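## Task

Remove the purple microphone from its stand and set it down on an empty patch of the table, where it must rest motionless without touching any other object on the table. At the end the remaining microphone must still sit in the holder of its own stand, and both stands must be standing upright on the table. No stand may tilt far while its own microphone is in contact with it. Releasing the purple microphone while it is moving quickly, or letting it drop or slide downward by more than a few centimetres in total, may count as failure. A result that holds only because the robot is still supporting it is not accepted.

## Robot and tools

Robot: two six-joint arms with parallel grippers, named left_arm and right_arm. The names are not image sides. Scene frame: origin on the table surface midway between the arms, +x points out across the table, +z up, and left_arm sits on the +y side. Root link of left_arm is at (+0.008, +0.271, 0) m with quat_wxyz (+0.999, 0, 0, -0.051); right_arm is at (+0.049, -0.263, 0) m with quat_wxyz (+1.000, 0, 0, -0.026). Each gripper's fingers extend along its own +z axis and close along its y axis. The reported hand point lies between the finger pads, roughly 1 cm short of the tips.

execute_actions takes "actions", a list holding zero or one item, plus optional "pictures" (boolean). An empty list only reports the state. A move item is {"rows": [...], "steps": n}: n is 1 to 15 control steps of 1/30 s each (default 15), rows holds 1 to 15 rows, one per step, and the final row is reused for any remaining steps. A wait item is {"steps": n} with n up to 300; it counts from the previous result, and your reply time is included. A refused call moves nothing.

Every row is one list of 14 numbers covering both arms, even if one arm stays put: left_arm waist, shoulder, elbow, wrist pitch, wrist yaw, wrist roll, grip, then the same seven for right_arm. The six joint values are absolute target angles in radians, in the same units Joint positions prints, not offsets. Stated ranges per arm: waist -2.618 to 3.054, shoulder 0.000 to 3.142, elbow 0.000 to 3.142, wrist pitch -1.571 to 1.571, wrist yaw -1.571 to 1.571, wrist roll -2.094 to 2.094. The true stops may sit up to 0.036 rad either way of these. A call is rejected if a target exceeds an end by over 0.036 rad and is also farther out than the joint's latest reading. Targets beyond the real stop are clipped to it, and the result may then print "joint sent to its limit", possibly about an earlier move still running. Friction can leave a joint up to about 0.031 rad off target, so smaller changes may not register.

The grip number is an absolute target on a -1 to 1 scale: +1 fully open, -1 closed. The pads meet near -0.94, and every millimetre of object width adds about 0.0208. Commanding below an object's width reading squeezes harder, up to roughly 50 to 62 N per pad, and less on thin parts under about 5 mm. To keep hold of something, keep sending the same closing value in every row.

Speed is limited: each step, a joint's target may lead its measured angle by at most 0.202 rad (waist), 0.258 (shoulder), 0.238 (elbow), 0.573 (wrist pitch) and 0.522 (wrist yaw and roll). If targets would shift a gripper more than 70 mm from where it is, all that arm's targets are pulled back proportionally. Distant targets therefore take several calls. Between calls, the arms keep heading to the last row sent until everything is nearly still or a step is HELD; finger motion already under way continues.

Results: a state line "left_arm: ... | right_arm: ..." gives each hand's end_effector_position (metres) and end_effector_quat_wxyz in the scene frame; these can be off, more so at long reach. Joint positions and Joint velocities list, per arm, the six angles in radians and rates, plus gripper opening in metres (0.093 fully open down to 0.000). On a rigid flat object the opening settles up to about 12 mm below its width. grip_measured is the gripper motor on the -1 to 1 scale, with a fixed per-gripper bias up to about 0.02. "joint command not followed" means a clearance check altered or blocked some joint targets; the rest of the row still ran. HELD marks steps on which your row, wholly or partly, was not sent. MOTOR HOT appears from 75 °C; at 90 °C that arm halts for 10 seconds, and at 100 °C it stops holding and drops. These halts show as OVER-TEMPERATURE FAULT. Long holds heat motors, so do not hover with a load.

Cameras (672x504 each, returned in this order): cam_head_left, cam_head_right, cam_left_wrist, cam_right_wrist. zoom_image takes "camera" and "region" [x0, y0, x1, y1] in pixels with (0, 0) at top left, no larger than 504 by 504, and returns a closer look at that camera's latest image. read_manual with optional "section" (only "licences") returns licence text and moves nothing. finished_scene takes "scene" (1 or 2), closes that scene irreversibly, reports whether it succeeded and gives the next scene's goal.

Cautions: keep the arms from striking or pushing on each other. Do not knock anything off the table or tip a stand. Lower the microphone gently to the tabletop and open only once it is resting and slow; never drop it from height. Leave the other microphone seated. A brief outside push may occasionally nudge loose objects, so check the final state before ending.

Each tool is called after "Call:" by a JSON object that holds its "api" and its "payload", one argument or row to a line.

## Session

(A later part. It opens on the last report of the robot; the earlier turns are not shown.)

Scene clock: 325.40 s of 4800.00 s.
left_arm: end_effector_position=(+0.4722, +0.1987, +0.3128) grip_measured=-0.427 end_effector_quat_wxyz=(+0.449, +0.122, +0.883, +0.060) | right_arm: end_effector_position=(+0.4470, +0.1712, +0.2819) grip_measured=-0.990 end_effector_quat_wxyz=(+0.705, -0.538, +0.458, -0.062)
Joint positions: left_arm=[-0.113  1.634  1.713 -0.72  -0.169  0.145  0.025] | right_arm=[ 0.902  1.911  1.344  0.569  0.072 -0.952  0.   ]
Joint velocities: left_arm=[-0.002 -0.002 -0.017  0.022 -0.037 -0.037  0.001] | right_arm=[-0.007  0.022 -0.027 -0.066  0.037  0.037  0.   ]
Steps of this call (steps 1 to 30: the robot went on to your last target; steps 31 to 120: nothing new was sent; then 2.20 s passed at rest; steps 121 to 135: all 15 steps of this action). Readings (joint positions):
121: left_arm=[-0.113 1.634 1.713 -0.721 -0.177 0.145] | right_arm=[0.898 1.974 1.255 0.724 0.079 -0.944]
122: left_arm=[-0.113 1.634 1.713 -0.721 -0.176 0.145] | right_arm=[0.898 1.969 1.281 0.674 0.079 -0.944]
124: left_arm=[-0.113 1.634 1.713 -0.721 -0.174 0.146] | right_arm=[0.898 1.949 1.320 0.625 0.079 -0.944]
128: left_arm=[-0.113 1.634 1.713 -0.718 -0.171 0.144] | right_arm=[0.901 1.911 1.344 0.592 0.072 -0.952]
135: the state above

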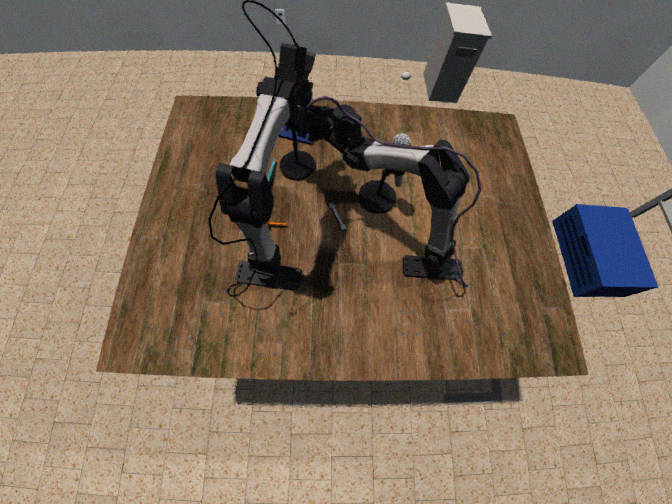

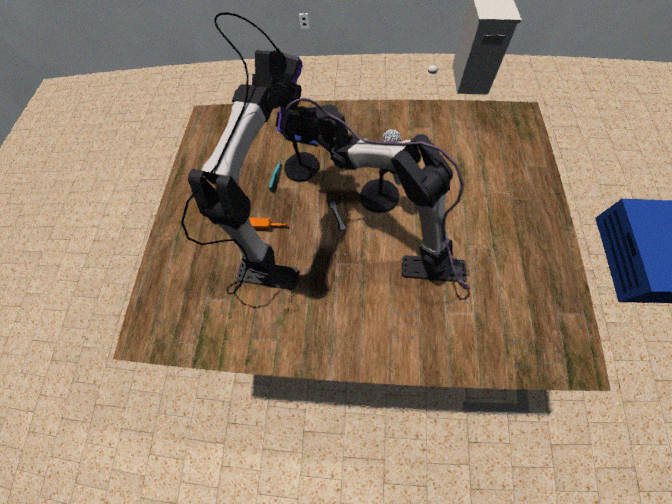

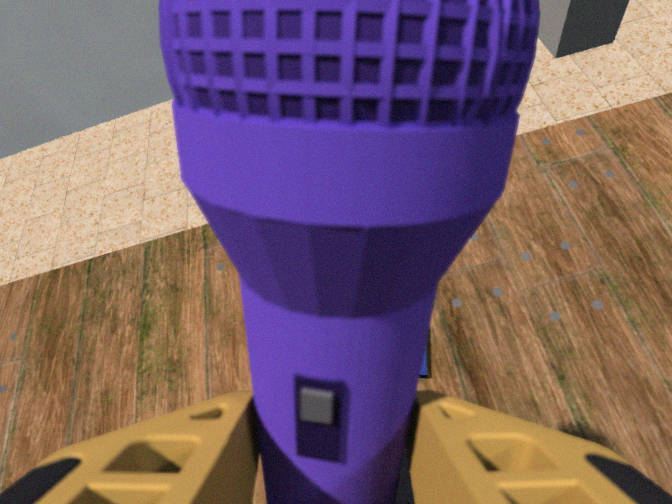

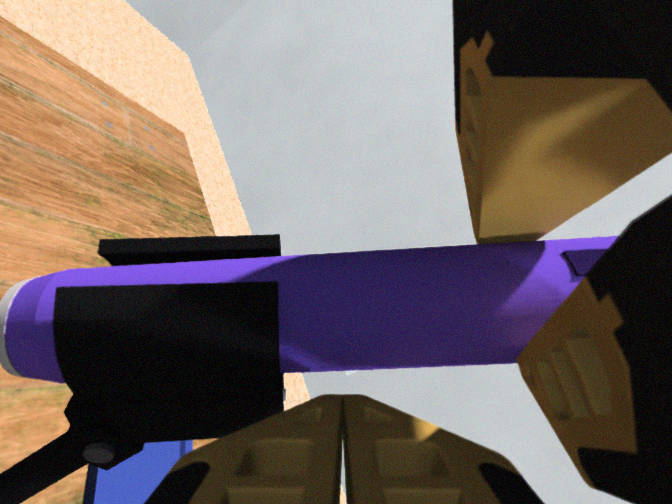

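Call:
{"api": "execute_actions", "payload": {
  "actions": [
    {"rows":[[-0.112,1.634,1.713,-0.72,-0.18,0.145,-0.9,0.87,1.911,1.344,0.61,0.07,-0.95,-1],[-0.112,1.634,1.713,-0.72,-0.18,0.145,-0.9,0.87,1.911,1.344,0.61,0.07,-0.95,-1],[-0.112,1.634,1.713,-0.72,-0.18,0.145,-0.9,0.87,1.911,1.344,0.61,0.07,-0.95,-1],[-0.112,1.634,1.713,-0.72,-0.18,0.145,-0.9,0.87,1.911,1.344,0.61,0.07,-0.95,-1],[-0.112,1.634,1.713,-0.72,-0.18,0.145,-0.9,0.87,1.911,1.344,0.61,0.07,-0.95,-1],[-0.112,1.634,1.713,-0.72,-0.18,0.145,-0.9,0.87,1.911,1.344,0.61,0.07,-0.95,-1],[-0.112,1.634,1.713,-0.72,-0.18,0.145,-0.9,0.87,1.96,1.40,0.60,0.07,-0.95,-1]],"steps":15}
  ]
}}

Scene clock: 331.33 s of 4800.00 s.
left_arm: end_effector_position=(+0.4724, +0.1984, +0.3130) grip_measured=-0.427 end_effector_quat_wxyz=(+0.450, +0.122, +0.883, +0.059) | right_arm: end_effector_position=(+0.4613, +0.1708, +0.2763) grip_measured=-0.990 end_effector_quat_wxyz=(+0.706, -0.537, +0.458, -0.068)
Joint positions: left_arm=[-0.113  1.634  1.713 -0.718 -0.168  0.144  0.025] | right_arm=[ 0.88   1.952  1.375  0.582  0.059 -0.96   0.   ]
Joint velocities: left_arm=[-0.017 -0.007 -0.002  0.066 -0.051 -0.022 -0.001] | right_arm=[-0.002  0.017 -0.017 -0.066 -0.022  0.037  0.   ]
Steps of this call (steps 1 to 15: the robot went on to your last target; steps 16 to 100: nothing new was sent; then 2.10 s passed at rest; steps 101 to 115: all 15 steps of this action). Readings (joint positions):
101: left_arm=[-0.113 1.634 1.713 -0.720 -0.169 0.145] | right_arm=[0.899 1.911 1.344 0.568 0.071 -0.952]
102: left_arm=[-0.113 1.634 1.713 -0.720 -0.168 0.145] | right_arm=[0.895 1.911 1.344 0.573 0.070 -0.952]
104: left_arm=[-0.113 1.634 1.713 -0.718 -0.168 0.143] | right_arm=[0.890 1.911 1.344 0.575 0.063 -0.959]
108: left_arm=[-0.113 1.634 1.713 -0.718 -0.168 0.143] | right_arm=[0.888 1.927 1.360 0.576 0.059 -0.963]
115: the state above

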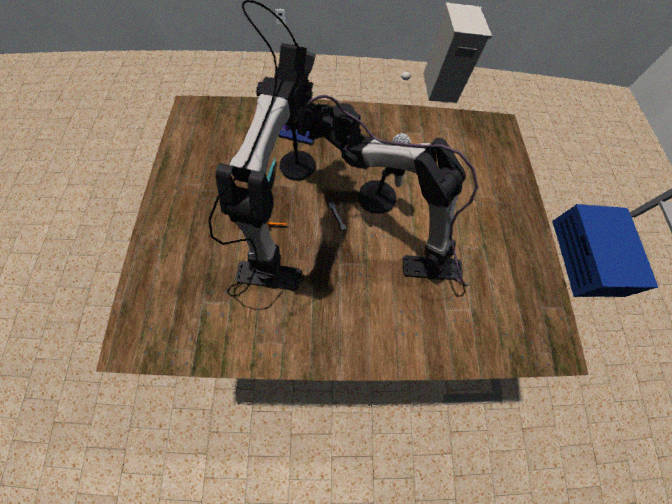

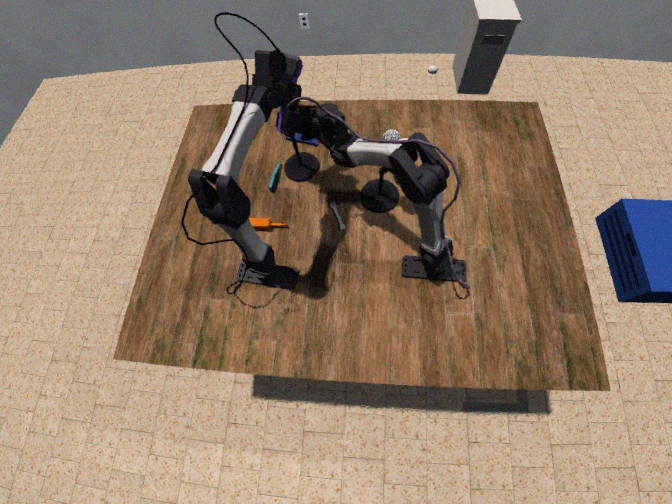

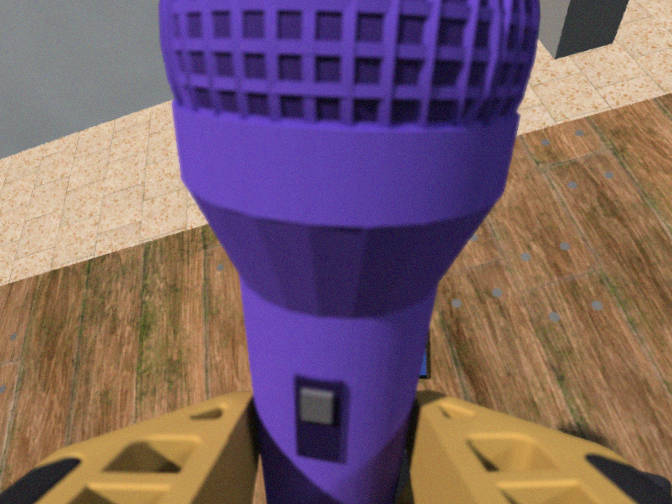

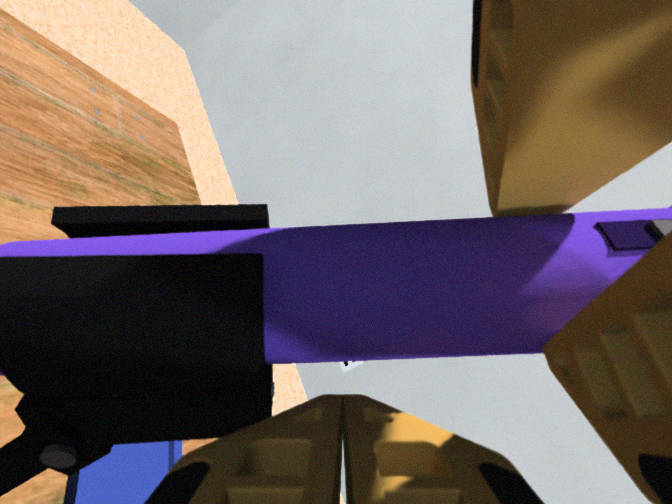

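Call:
{"api": "execute_actions", "payload": {
  "actions": [
    {"rows":[[-0.112,1.634,1.713,-0.72,-0.17,0.145,-0.9,0.88,1.99,1.42,0.58,0.06,-0.95,-1],[-0.112,1.634,1.713,-0.72,-0.17,0.145,-0.9,0.88,1.99,1.42,0.58,0.06,-0.95,-1],[-0.112,1.634,1.713,-0.72,-0.17,0.145,-0.9,0.88,1.99,1.42,0.58,0.06,-0.95,-1],[-0.112,1.634,1.713,-0.72,-0.17,0.145,-0.9,0.88,1.99,1.42,0.58,0.06,-0.95,-1],[-0.112,1.634,1.713,-0.72,-0.17,0.145,-0.9,0.88,1.99,1.42,0.58,0.06,-0.95,-1],[-0.112,1.634,1.713,-0.72,-0.17,0.145,-0.9,0.88,1.99,1.42,0.58,0.06,-0.95,-1],[-0.112,1.634,1.713,-0.72,-0.17,0.145,-0.9,0.88,1.99,1.42,0.58,0.06,-0.95,-0.5]],"steps":15}
  ]
}}

Scene clock: 334.93 s of 4800.00 s.
left_arm: end_effector_position=(+0.4723, +0.1997, +0.3128) grip_measured=-0.427 end_effector_quat_wxyz=(+0.449, +0.121, +0.883, +0.063) | right_arm: end_effector_position=(+0.4633, +0.1757, +0.2752) grip_measured=-0.503 end_effector_quat_wxyz=(+0.707, -0.539, +0.453, -0.067)
Joint positions: left_arm=[-0.113  1.634  1.713 -0.72  -0.174  0.146  0.025] | right_arm=[ 0.88   1.972  1.395  0.586  0.05  -0.966  0.021]
Joint velocities: left_arm=[-0.012 -0.002 -0.012  0.022  0.051 -0.022 -0.   ] | right_arm=[ 0.007 -0.002 -0.017 -0.051 -0.037 -0.022  0.001]
Steps of this call (steps 1 to 15: the robot went on to your last target; steps 16 to 93: nothing new was sent; steps 94 to 108: all 15 steps of this action). Readings (joint positions):
94: left_arm=[-0.113 1.634 1.713 -0.718 -0.167 0.144] | right_arm=[0.880 1.956 1.379 0.581 0.058 -0.960]
95: left_arm=[-0.113 1.634 1.713 -0.718 -0.168 0.145] | right_arm=[0.880 1.963 1.387 0.582 0.056 -0.960]
97: left_arm=[-0.113 1.634 1.713 -0.717 -0.169 0.146] | right_arm=[0.880 1.971 1.394 0.586 0.052 -0.959]
101: left_arm=[-0.113 1.634 1.713 -0.718 -0.171 0.146] | right_arm=[0.880 1.972 1.395 0.586 0.050 -0.962]
108: the state above

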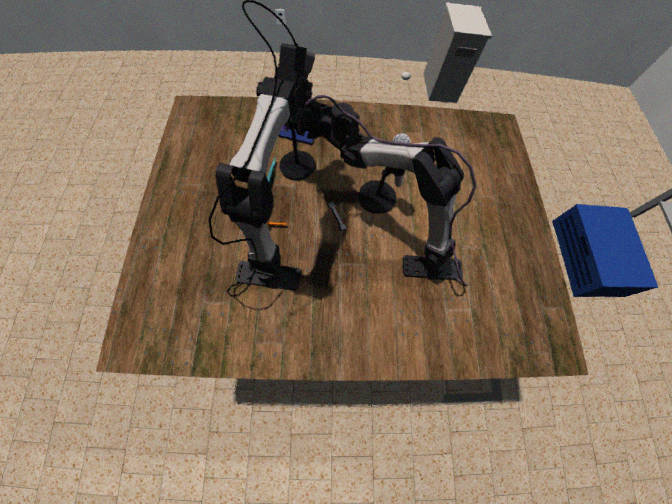

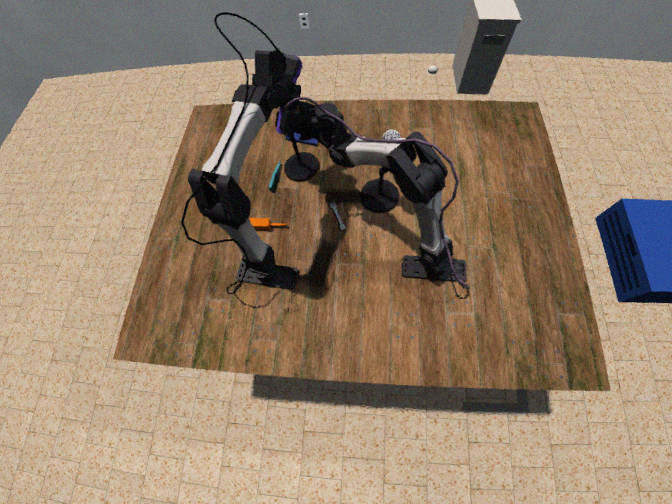

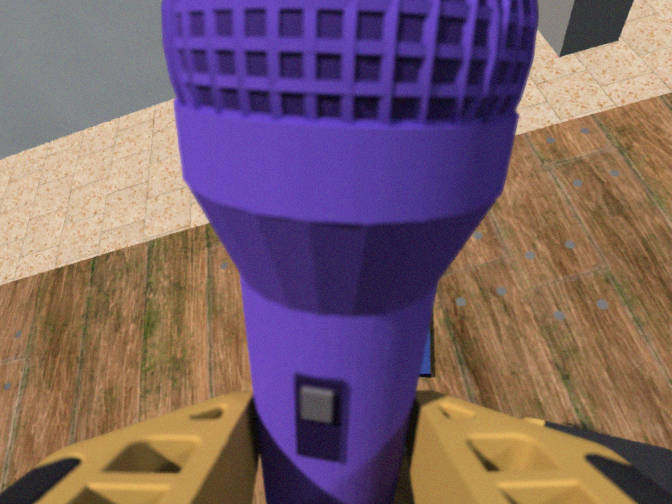

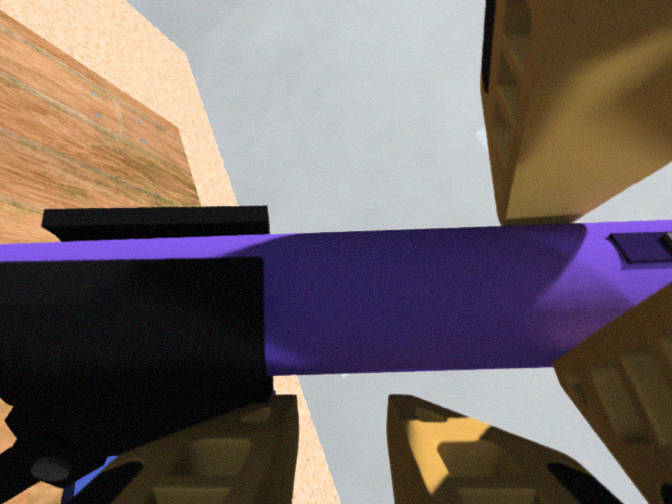

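Keep opening.

Call:
{"api": "execute_actions", "payload": {
  "actions": [
    {"rows":[[-0.112,1.634,1.713,-0.72,-0.17,0.145,-0.9,0.88,1.972,1.395,0.586,0.05,-0.96,0.0]],"steps":15}
  ]
}}

Scene clock: 336.73 s of 4800.00 s.
left_arm: end_effector_position=(+0.4727, +0.2018, +0.3132) grip_measured=-0.427 end_effector_quat_wxyz=(+0.450, +0.118, +0.883, +0.066) | right_arm: end_effector_position=(+0.4640, +0.1749, +0.2749) grip_measured=-0.003 end_effector_quat_wxyz=(+0.706, -0.539, +0.454, -0.069)
Joint positions: left_arm=[-0.11   1.634  1.713 -0.718 -0.181  0.145  0.025] | right_arm=[ 0.88   1.972  1.395  0.584  0.054 -0.968  0.045]
Joint velocities: left_arm=[ 0.002 -0.017 -0.012  0.022 -0.022 -0.11  -0.001] | right_arm=[-0.017 -0.007  0.002  0.022  0.051  0.051  0.   ]
Steps of this call (steps 1 to 15: the robot went on to your last target; steps 16 to 39: nothing new was sent; steps 40 to 54: all 15 steps of this action). Readings (joint positions):
40: left_arm=[-0.113 1.634 1.713 -0.720 -0.175 0.146] | right_arm=[0.880 1.972 1.395 0.586 0.050 -0.968]
41: left_arm=[-0.111 1.634 1.713 -0.718 -0.181 0.146] | right_arm=[0.880 1.972 1.395 0.584 0.053 -0.967]
43: left_arm=[-0.110 1.634 1.713 -0.718 -0.181 0.145] | right_arm=[0.880 1.972 1.395 0.584 0.054 -0.968]
47: left_arm=[-0.110 1.634 1.713 -0.718 -0.181 0.145] | right_arm=[0.880 1.972 1.395 0.584 0.054 -0.968]
54: the state above

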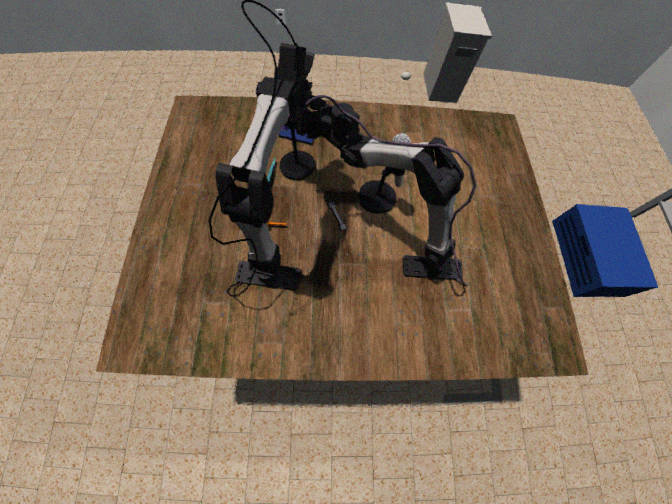

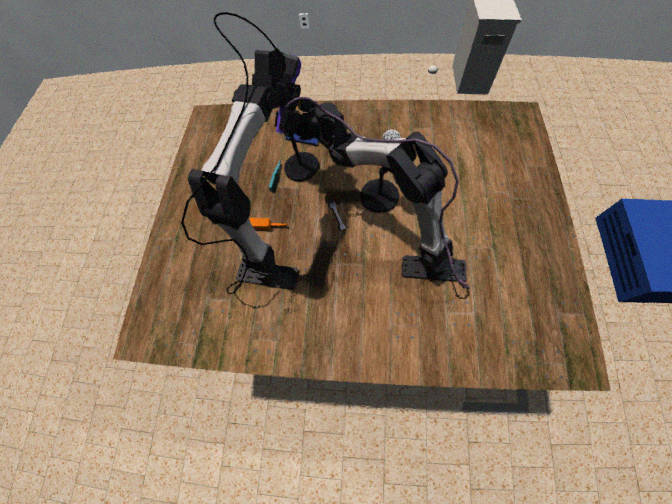

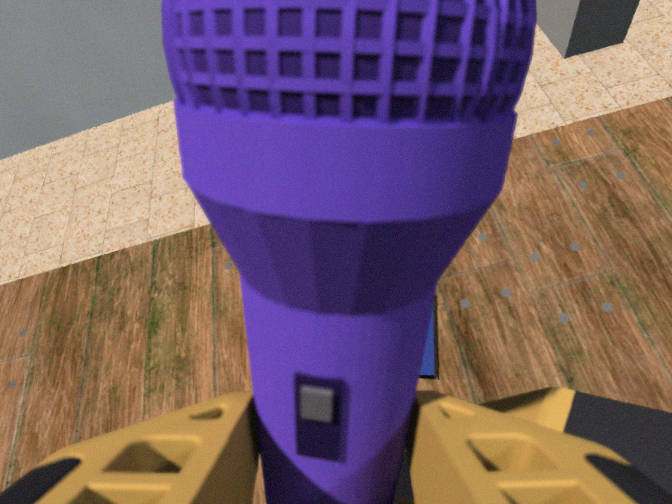

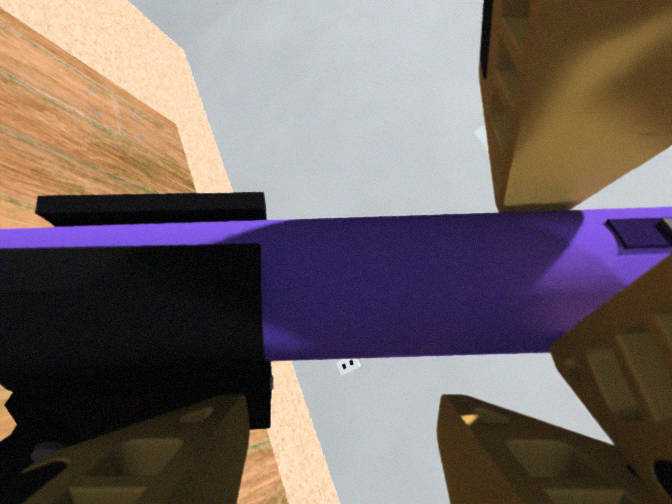

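Call:
{"api": "execute_actions", "payload": {
  "actions": [
    {"rows":[[-0.112,1.634,1.713,-0.72,-0.18,0.145,-0.9,0.88,1.972,1.395,0.586,0.05,-0.96,-0.8],[-0.112,1.634,1.713,-0.72,-0.18,0.145,-0.9,0.88,1.972,1.395,0.586,0.05,-0.96,-0.8],[-0.112,1.634,1.713,-0.72,-0.18,0.145,-0.9,0.88,1.972,1.395,0.586,0.05,-0.96,-0.8],[-0.112,1.634,1.713,-0.72,-0.18,0.145,-0.9,0.88,1.972,1.395,0.586,0.05,-0.96,-0.8],[-0.112,1.634,1.713,-0.72,-0.18,0.145,-0.9,0.88,1.972,1.395,0.586,0.05,-0.96,-0.8],[-0.112,1.634,1.713,-0.72,-0.18,0.145,-0.9,0.88,2.01,1.44,0.59,0.05,-0.96,-0.8],[-0.112,1.634,1.713,-0.72,-0.18,0.145,-0.9,0.88,2.05,1.49,0.60,0.05,-0.96,-0.8]],"steps":15}
  ]
}}

Call:
{"api": "execute_actions", "payload": {
  "actions": [
    {"rows":[[-0.112,1.634,1.713,-0.72,-0.18,0.145,-0.9,0.88,2.05,1.49,0.60,0.05,-0.96,-0.8],[-0.112,1.634,1.713,-0.72,-0.18,0.145,-0.9,0.88,2.05,1.49,0.60,0.05,-0.96,-0.8],[-0.112,1.634,1.713,-0.72,-0.18,0.145,-0.9,0.88,2.05,1.49,0.60,0.05,-0.96,-0.8],[-0.112,1.634,1.713,-0.72,-0.18,0.145,-0.9,0.88,2.05,1.49,0.60,0.05,-0.96,-0.1]],"steps":15}
  ]
}}

Scene clock: 340.97 s of 4800.00 s.
left_arm: end_effector_position=(+0.4752, +0.2135, +0.3150) grip_measured=-0.430 end_effector_quat_wxyz=(+0.452, +0.106, +0.882, +0.077) | right_arm: end_effector_position=(+0.4698, +0.1886, +0.2769) grip_measured=-0.798 end_effector_quat_wxyz=(+0.718, -0.536, +0.440, -0.059)
Joint positions: left_arm=[-0.09   1.634  1.713 -0.71  -0.196  0.146  0.025] | right_arm=[ 0.88   2.029  1.455  0.611  0.027 -0.966  0.007]
Joint velocities: left_arm=[-0.007 -0.012  0.017 -0.037  0.007 -0.007  0.   ] | right_arm=[-0.007 -0.002 -0.012 -0.066 -0.095 -0.081 -0.001]
Steps of this call (steps 1 to 15: the robot went on to your last target; steps 16 to 100: nothing new was sent; then 0.40 s passed at rest; steps 101 to 115: all 15 steps of this action). Readings (joint positions):
101: left_arm=[-0.110 1.634 1.713 -0.718 -0.181 0.145] | right_arm=[0.880 1.972 1.395 0.584 0.054 -0.968]
102: left_arm=[-0.110 1.634 1.713 -0.719 -0.179 0.145] | right_arm=[0.880 1.972 1.395 0.584 0.054 -0.967]
104: left_arm=[-0.110 1.634 1.713 -0.719 -0.177 0.145] | right_arm=[0.880 1.972 1.395 0.583 0.053 -0.967]
108: left_arm=[-0.101 1.634 1.713 -0.712 -0.186 0.149] | right_arm=[0.880 2.001 1.429 0.592 0.040 -0.966]
115: the state above

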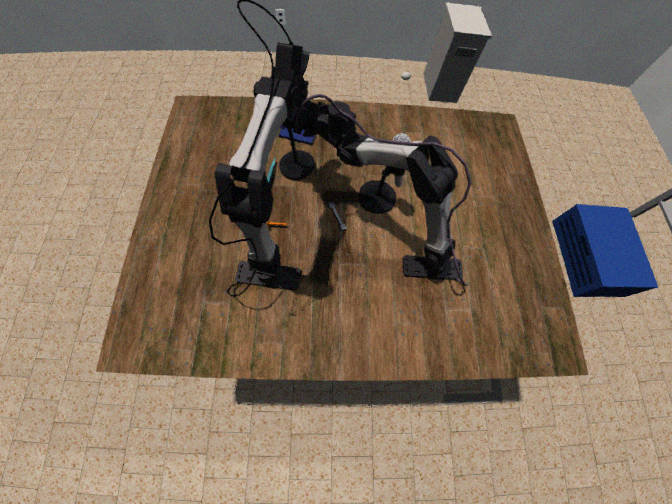

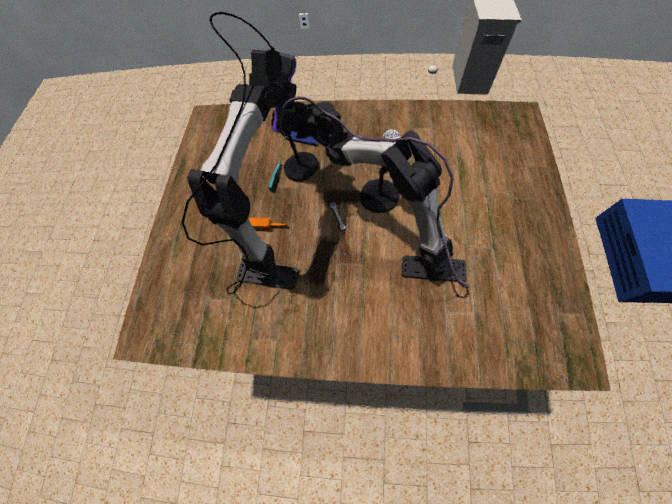

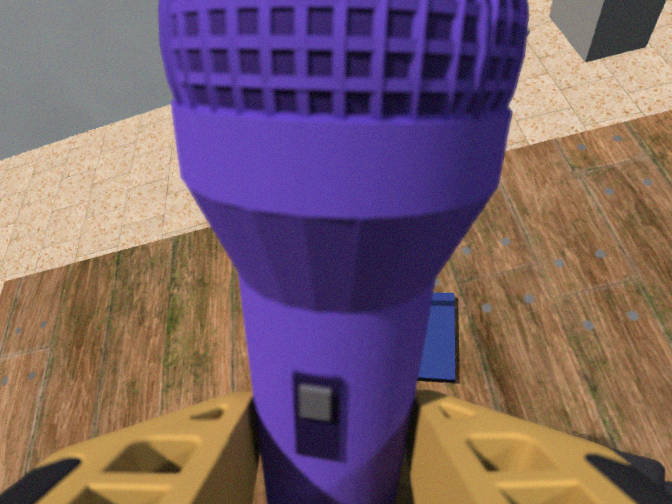

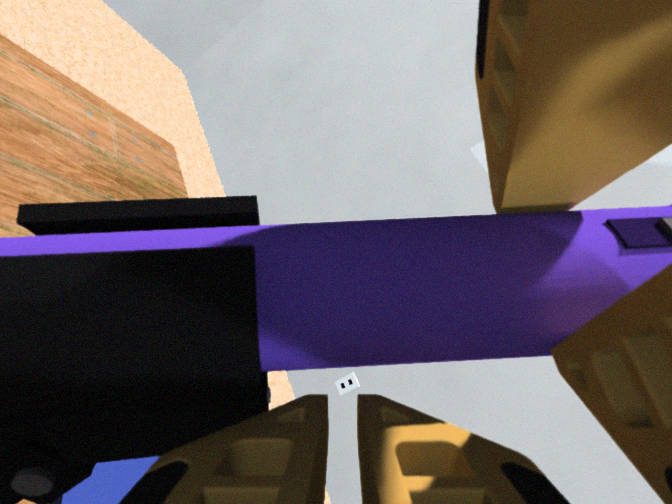

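Scene clock: 341.47 s of 4800.00 s.
left_arm: end_effector_position=(+0.4755, +0.2150, +0.3181) grip_measured=-0.430 end_effector_quat_wxyz=(+0.457, +0.097, +0.881, +0.078) | right_arm: end_effector_position=(+0.4723, +0.1865, +0.2826) grip_measured=-0.104 end_effector_quat_wxyz=(+0.723, -0.534, +0.431, -0.077)
Joint positions: left_arm=[-0.09   1.631  1.715 -0.705 -0.206  0.133  0.025] | right_arm=[ 0.879  2.03   1.46   0.629  0.042 -0.999  0.04 ]
Joint velocities: left_arm=[ 0.017  0.002 -0.027  0.037 -0.022 -0.066 -0.   ] | right_arm=[ 0.002 -0.007  0.007 -0.007  0.022  0.022 -0.   ]
Steps of this call (steps 1 to 15: all 15 steps of this action). Readings (joint positions):
1: left_arm=[-0.090 1.634 1.713 -0.710 -0.196 0.146] | right_arm=[0.880 2.029 1.455 0.611 0.027 -0.966]
2: left_arm=[-0.090 1.634 1.713 -0.710 -0.196 0.146] | right_arm=[0.880 2.029 1.455 0.611 0.027 -0.966]
4: left_arm=[-0.090 1.634 1.713 -0.710 -0.196 0.146] | right_arm=[0.880 2.029 1.455 0.611 0.027 -0.966]
8: left_arm=[-0.090 1.631 1.715 -0.706 -0.205 0.135] | right_arm=[0.879 2.030 1.460 0.627 0.041 -0.998]
15: the state above

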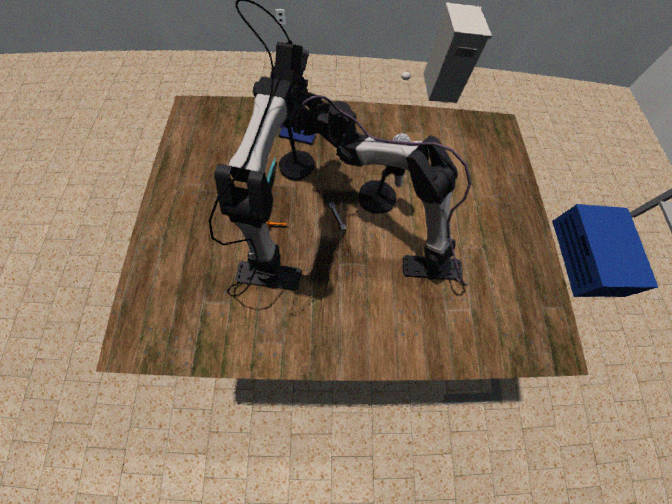

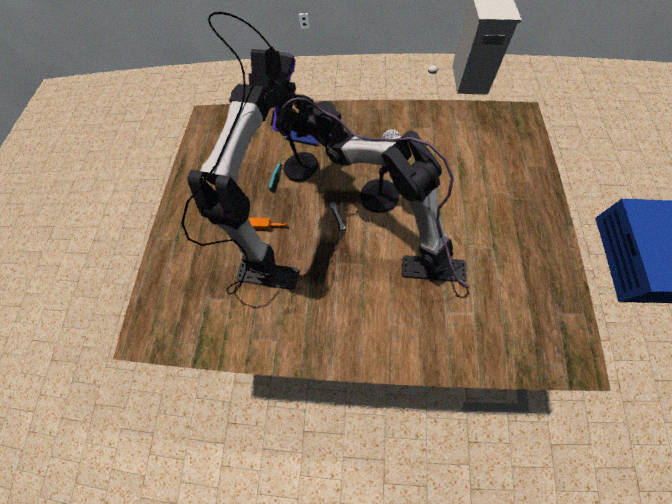

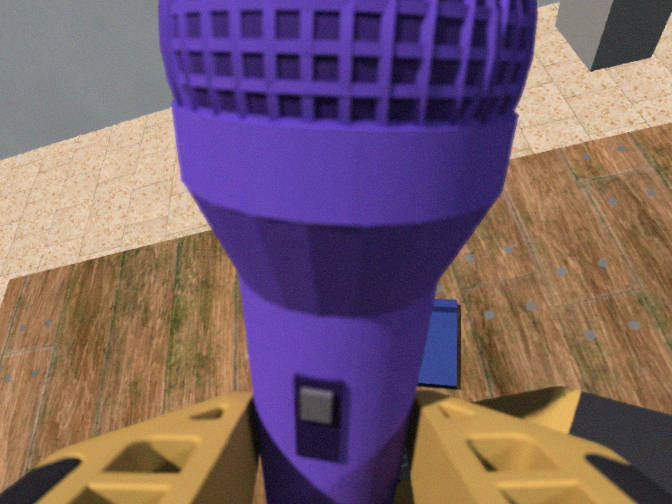

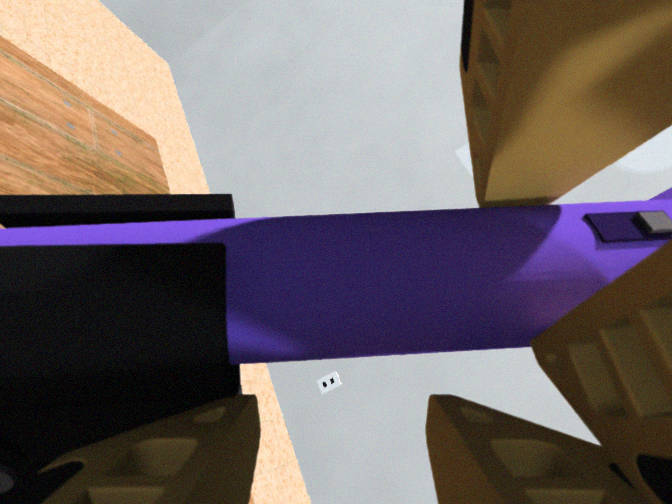

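Call:
{"api": "execute_actions", "payload": {
  "actions": [
    {"rows":[[-0.112,1.68,1.80,-0.745,-0.18,0.145,-0.9,0.88,2.05,1.49,0.60,0.05,-0.96,0.5]],"steps":15}
  ]
}}

Scene clock: 349.90 s of 4800.00 s.
left_arm: end_effector_position=(+0.4804, +0.2152, +0.3258) grip_measured=-0.430 end_effector_quat_wxyz=(+0.456, +0.096, +0.881, +0.082) | right_arm: end_effector_position=(+0.4764, +0.1828, +0.2945) grip_measured=+0.496 end_effector_quat_wxyz=(+0.733, -0.522, +0.426, -0.094)
Joint positions: left_arm=[-0.091  1.662  1.781 -0.742 -0.215  0.135  0.025] | right_arm=[ 0.877  2.029  1.473  0.65   0.065 -1.02   0.069]
Joint velocities: left_arm=[-0.012  0.007 -0.007 -0.037  0.007  0.007  0.001] | right_arm=[ 0.017 -0.017 -0.002  0.051 -0.022 -0.007  0.001]
Steps of this call (steps 1 to 15: the robot went on to your last target; steps 16 to 100: nothing new was sent; then 4.60 s passed at rest; steps 101 to 115: all 15 steps of this action). Readings (joint positions):
101: left_arm=[-0.090 1.637 1.729 -0.717 -0.207 0.131] | right_arm=[0.879 2.030 1.460 0.634 0.045 -1.003]
102: left_arm=[-0.091 1.647 1.752 -0.728 -0.209 0.130] | right_arm=[0.879 2.030 1.464 0.650 0.054 -1.011]
104: left_arm=[-0.091 1.658 1.776 -0.737 -0.215 0.132] | right_arm=[0.877 2.029 1.473 0.650 0.062 -1.020]
108: left_arm=[-0.091 1.662 1.781 -0.742 -0.215 0.135] | right_arm=[0.877 2.029 1.473 0.650 0.065 -1.020]
115: the state above

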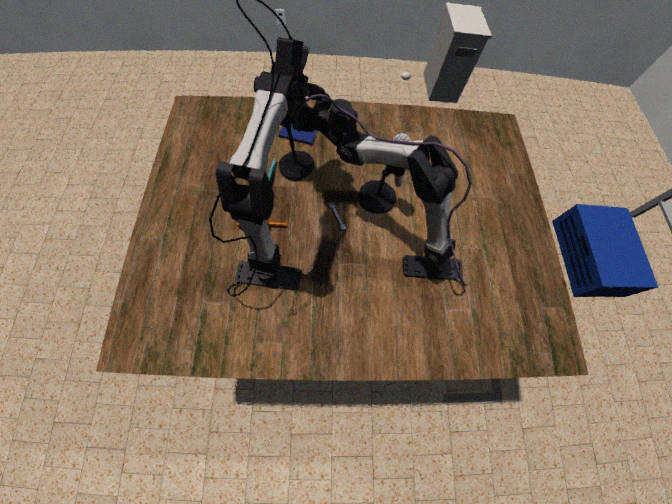

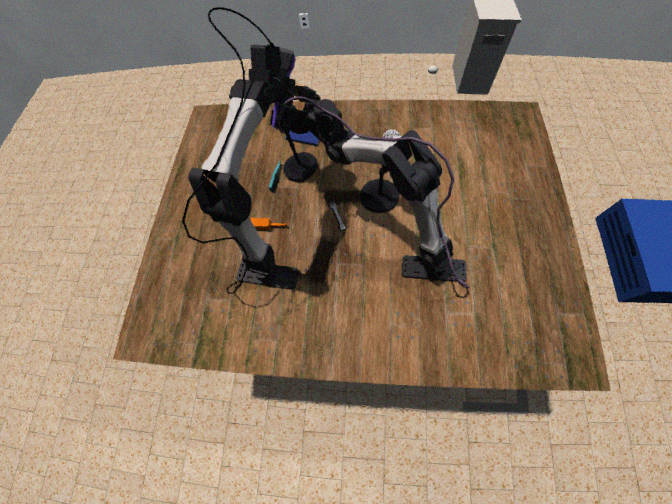

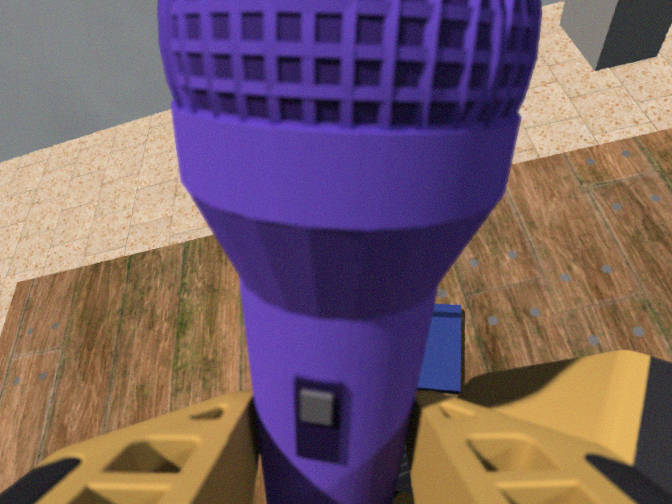

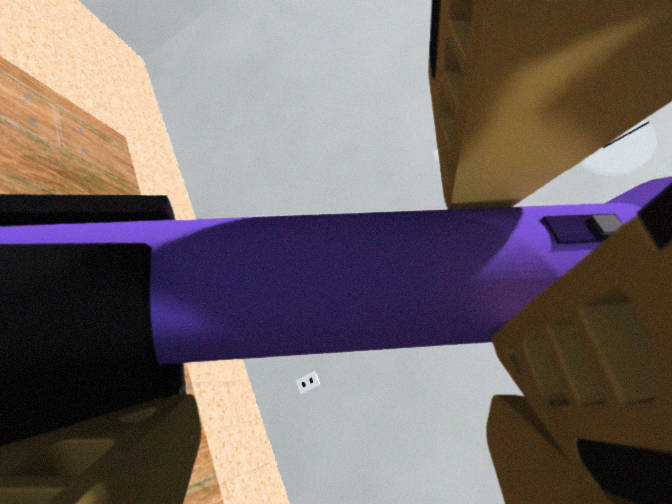

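Progress. Continue.

Call:
{"api": "execute_actions", "payload": {
  "actions": [
    {"rows":[[-0.112,1.75,1.93,-0.785,-0.18,0.145,-0.9,0.88,2.05,1.49,0.60,0.05,-0.96,1.0]],"steps":15}
  ]
}}

Scene clock: 352.43 s of 4800.00 s.
left_arm: end_effector_position=(+0.4932, +0.2124, +0.3292) grip_measured=-0.430 end_effector_quat_wxyz=(+0.446, +0.099, +0.885, +0.086) | right_arm: end_effector_position=(+0.4827, +0.1760, +0.3043) grip_measured=+0.998 end_effector_quat_wxyz=(+0.743, -0.504, +0.430, -0.100)
Joint positions: left_arm=[-0.094  1.74   1.903 -0.808 -0.22   0.138  0.025] | right_arm=[ 0.867  2.028  1.482  0.67   0.084 -1.009  0.093]
Joint velocities: left_arm=[-0.007  0.002 -0.007  0.037  0.022 -0.066 -0.001] | right_arm=[-0.012  0.002  0.007  0.007 -0.007 -0.007  0.   ]
Steps of this call (steps 1 to 15: the robot went on to your last target; steps 16 to 61: nothing new was sent; steps 62 to 76: all 15 steps of this action). Readings (joint positions):
62: left_arm=[-0.091 1.676 1.808 -0.766 -0.216 0.135] | right_arm=[0.877 2.029 1.473 0.656 0.066 -1.020]
63: left_arm=[-0.091 1.698 1.849 -0.787 -0.220 0.136] | right_arm=[0.876 2.029 1.476 0.671 0.072 -1.020]
65: left_arm=[-0.092 1.729 1.889 -0.803 -0.221 0.138] | right_arm=[0.869 2.028 1.482 0.670 0.080 -1.016]
69: left_arm=[-0.094 1.740 1.903 -0.808 -0.220 0.138] | right_arm=[0.867 2.028 1.482 0.670 0.084 -1.010]
76: the state above

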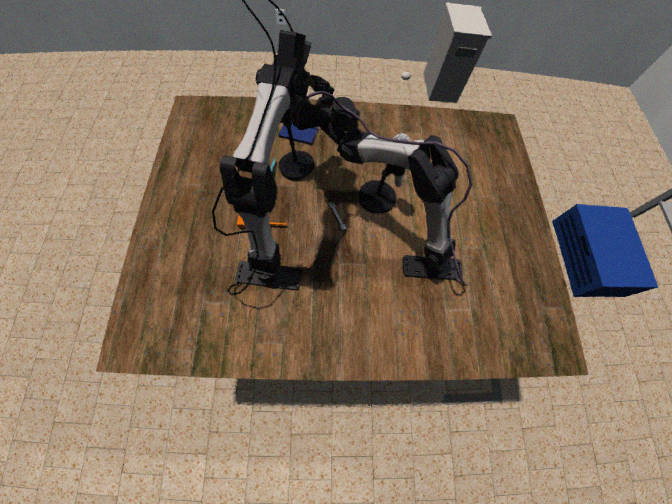

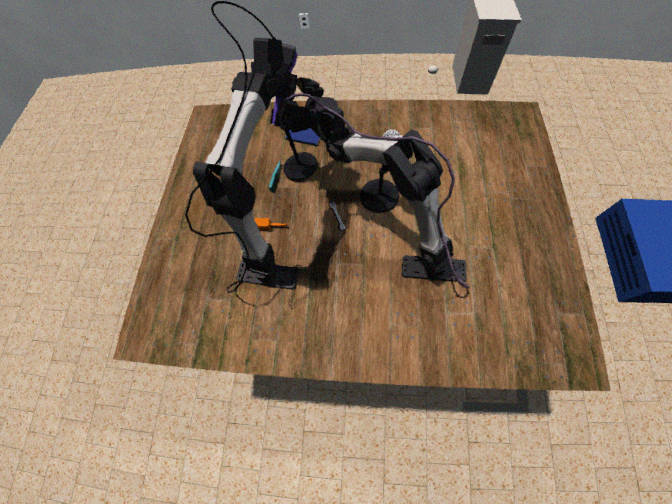

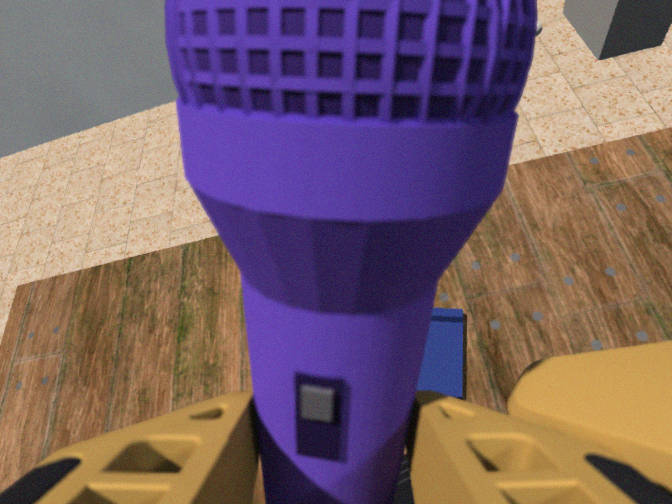

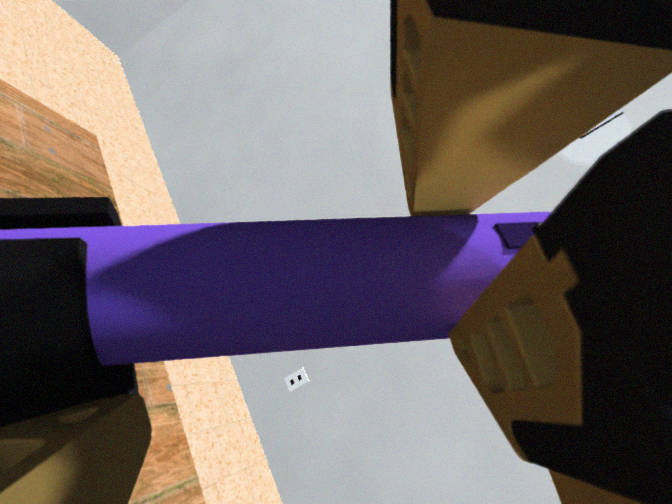

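Call:
{"api": "execute_actions", "payload": {
  "actions": [
    {"rows":[[-0.112,1.82,2.06,-0.84,-0.18,0.145,-0.9,0.867,2.03,1.48,0.66,0.08,-1.0,1.0]],"steps":15}
  ]
}}

Scene clock: 354.20 s of 4800.00 s.
left_arm: end_effector_position=(+0.5036, +0.2062, +0.3296) grip_measured=-0.430 end_effector_quat_wxyz=(+0.433, +0.109, +0.891, +0.081) | right_arm: end_effector_position=(+0.4893, +0.1688, +0.3055) grip_measured=+0.999 end_effector_quat_wxyz=(+0.743, -0.493, +0.439, -0.106)
Joint positions: left_arm=[-0.097  1.817  2.024 -0.882 -0.207  0.144  0.025] | right_arm=[ 0.856  2.028  1.482  0.675  0.101 -0.998  0.093]
Joint velocities: left_arm=[-0.002  0.012 -0.017 -0.037 -0.007 -0.051 -0.   ] | right_arm=[0.012 0.002 0.017 0.007 0.037 0.007 0.001]
Steps of this call (steps 1 to 15: the robot went on to your last target; steps 16 to 38: nothing new was sent; steps 39 to 53: all 15 steps of this action). Readings (joint positions):
39: left_arm=[-0.094 1.754 1.931 -0.832 -0.220 0.139] | right_arm=[0.867 2.028 1.482 0.674 0.086 -1.010]
40: left_arm=[-0.094 1.775 1.970 -0.859 -0.219 0.139] | right_arm=[0.865 2.028 1.482 0.677 0.091 -1.010]
42: left_arm=[-0.095 1.806 2.008 -0.874 -0.210 0.141] | right_arm=[0.860 2.028 1.482 0.677 0.099 -1.004]
46: left_arm=[-0.097 1.817 2.023 -0.880 -0.207 0.144] | right_arm=[0.856 2.028 1.482 0.675 0.101 -0.998]
53: the state above

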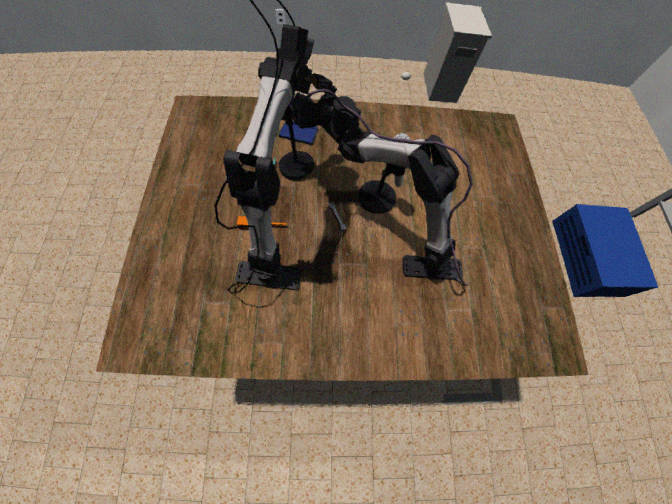

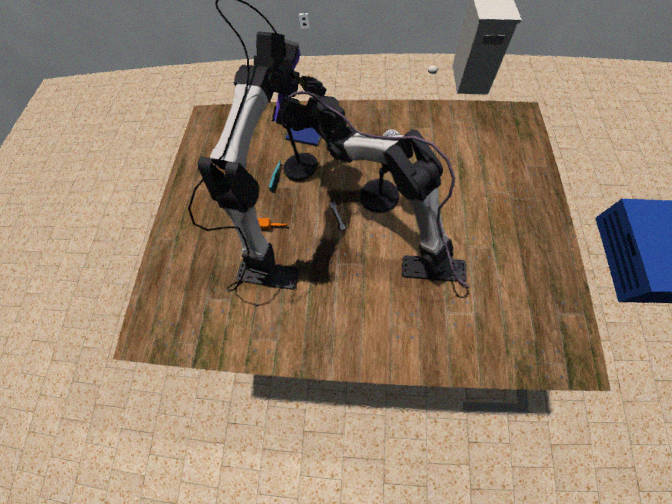

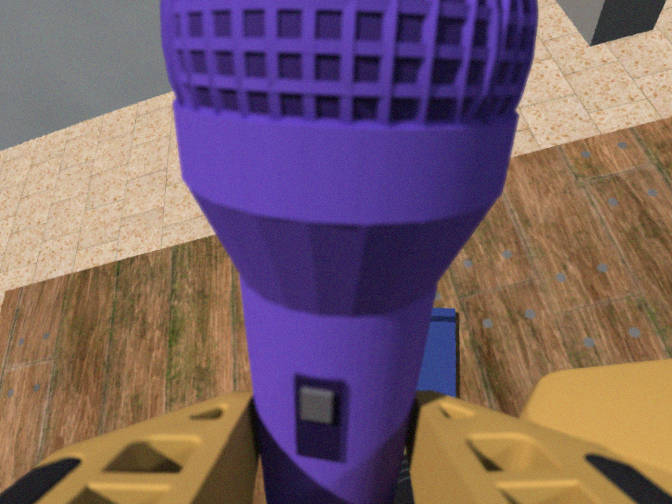

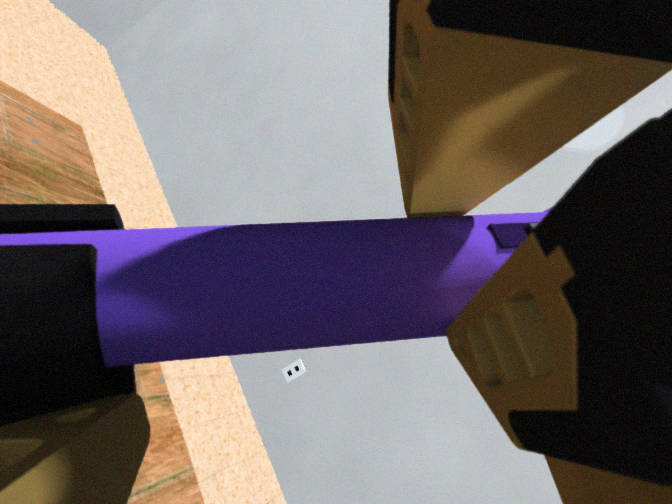

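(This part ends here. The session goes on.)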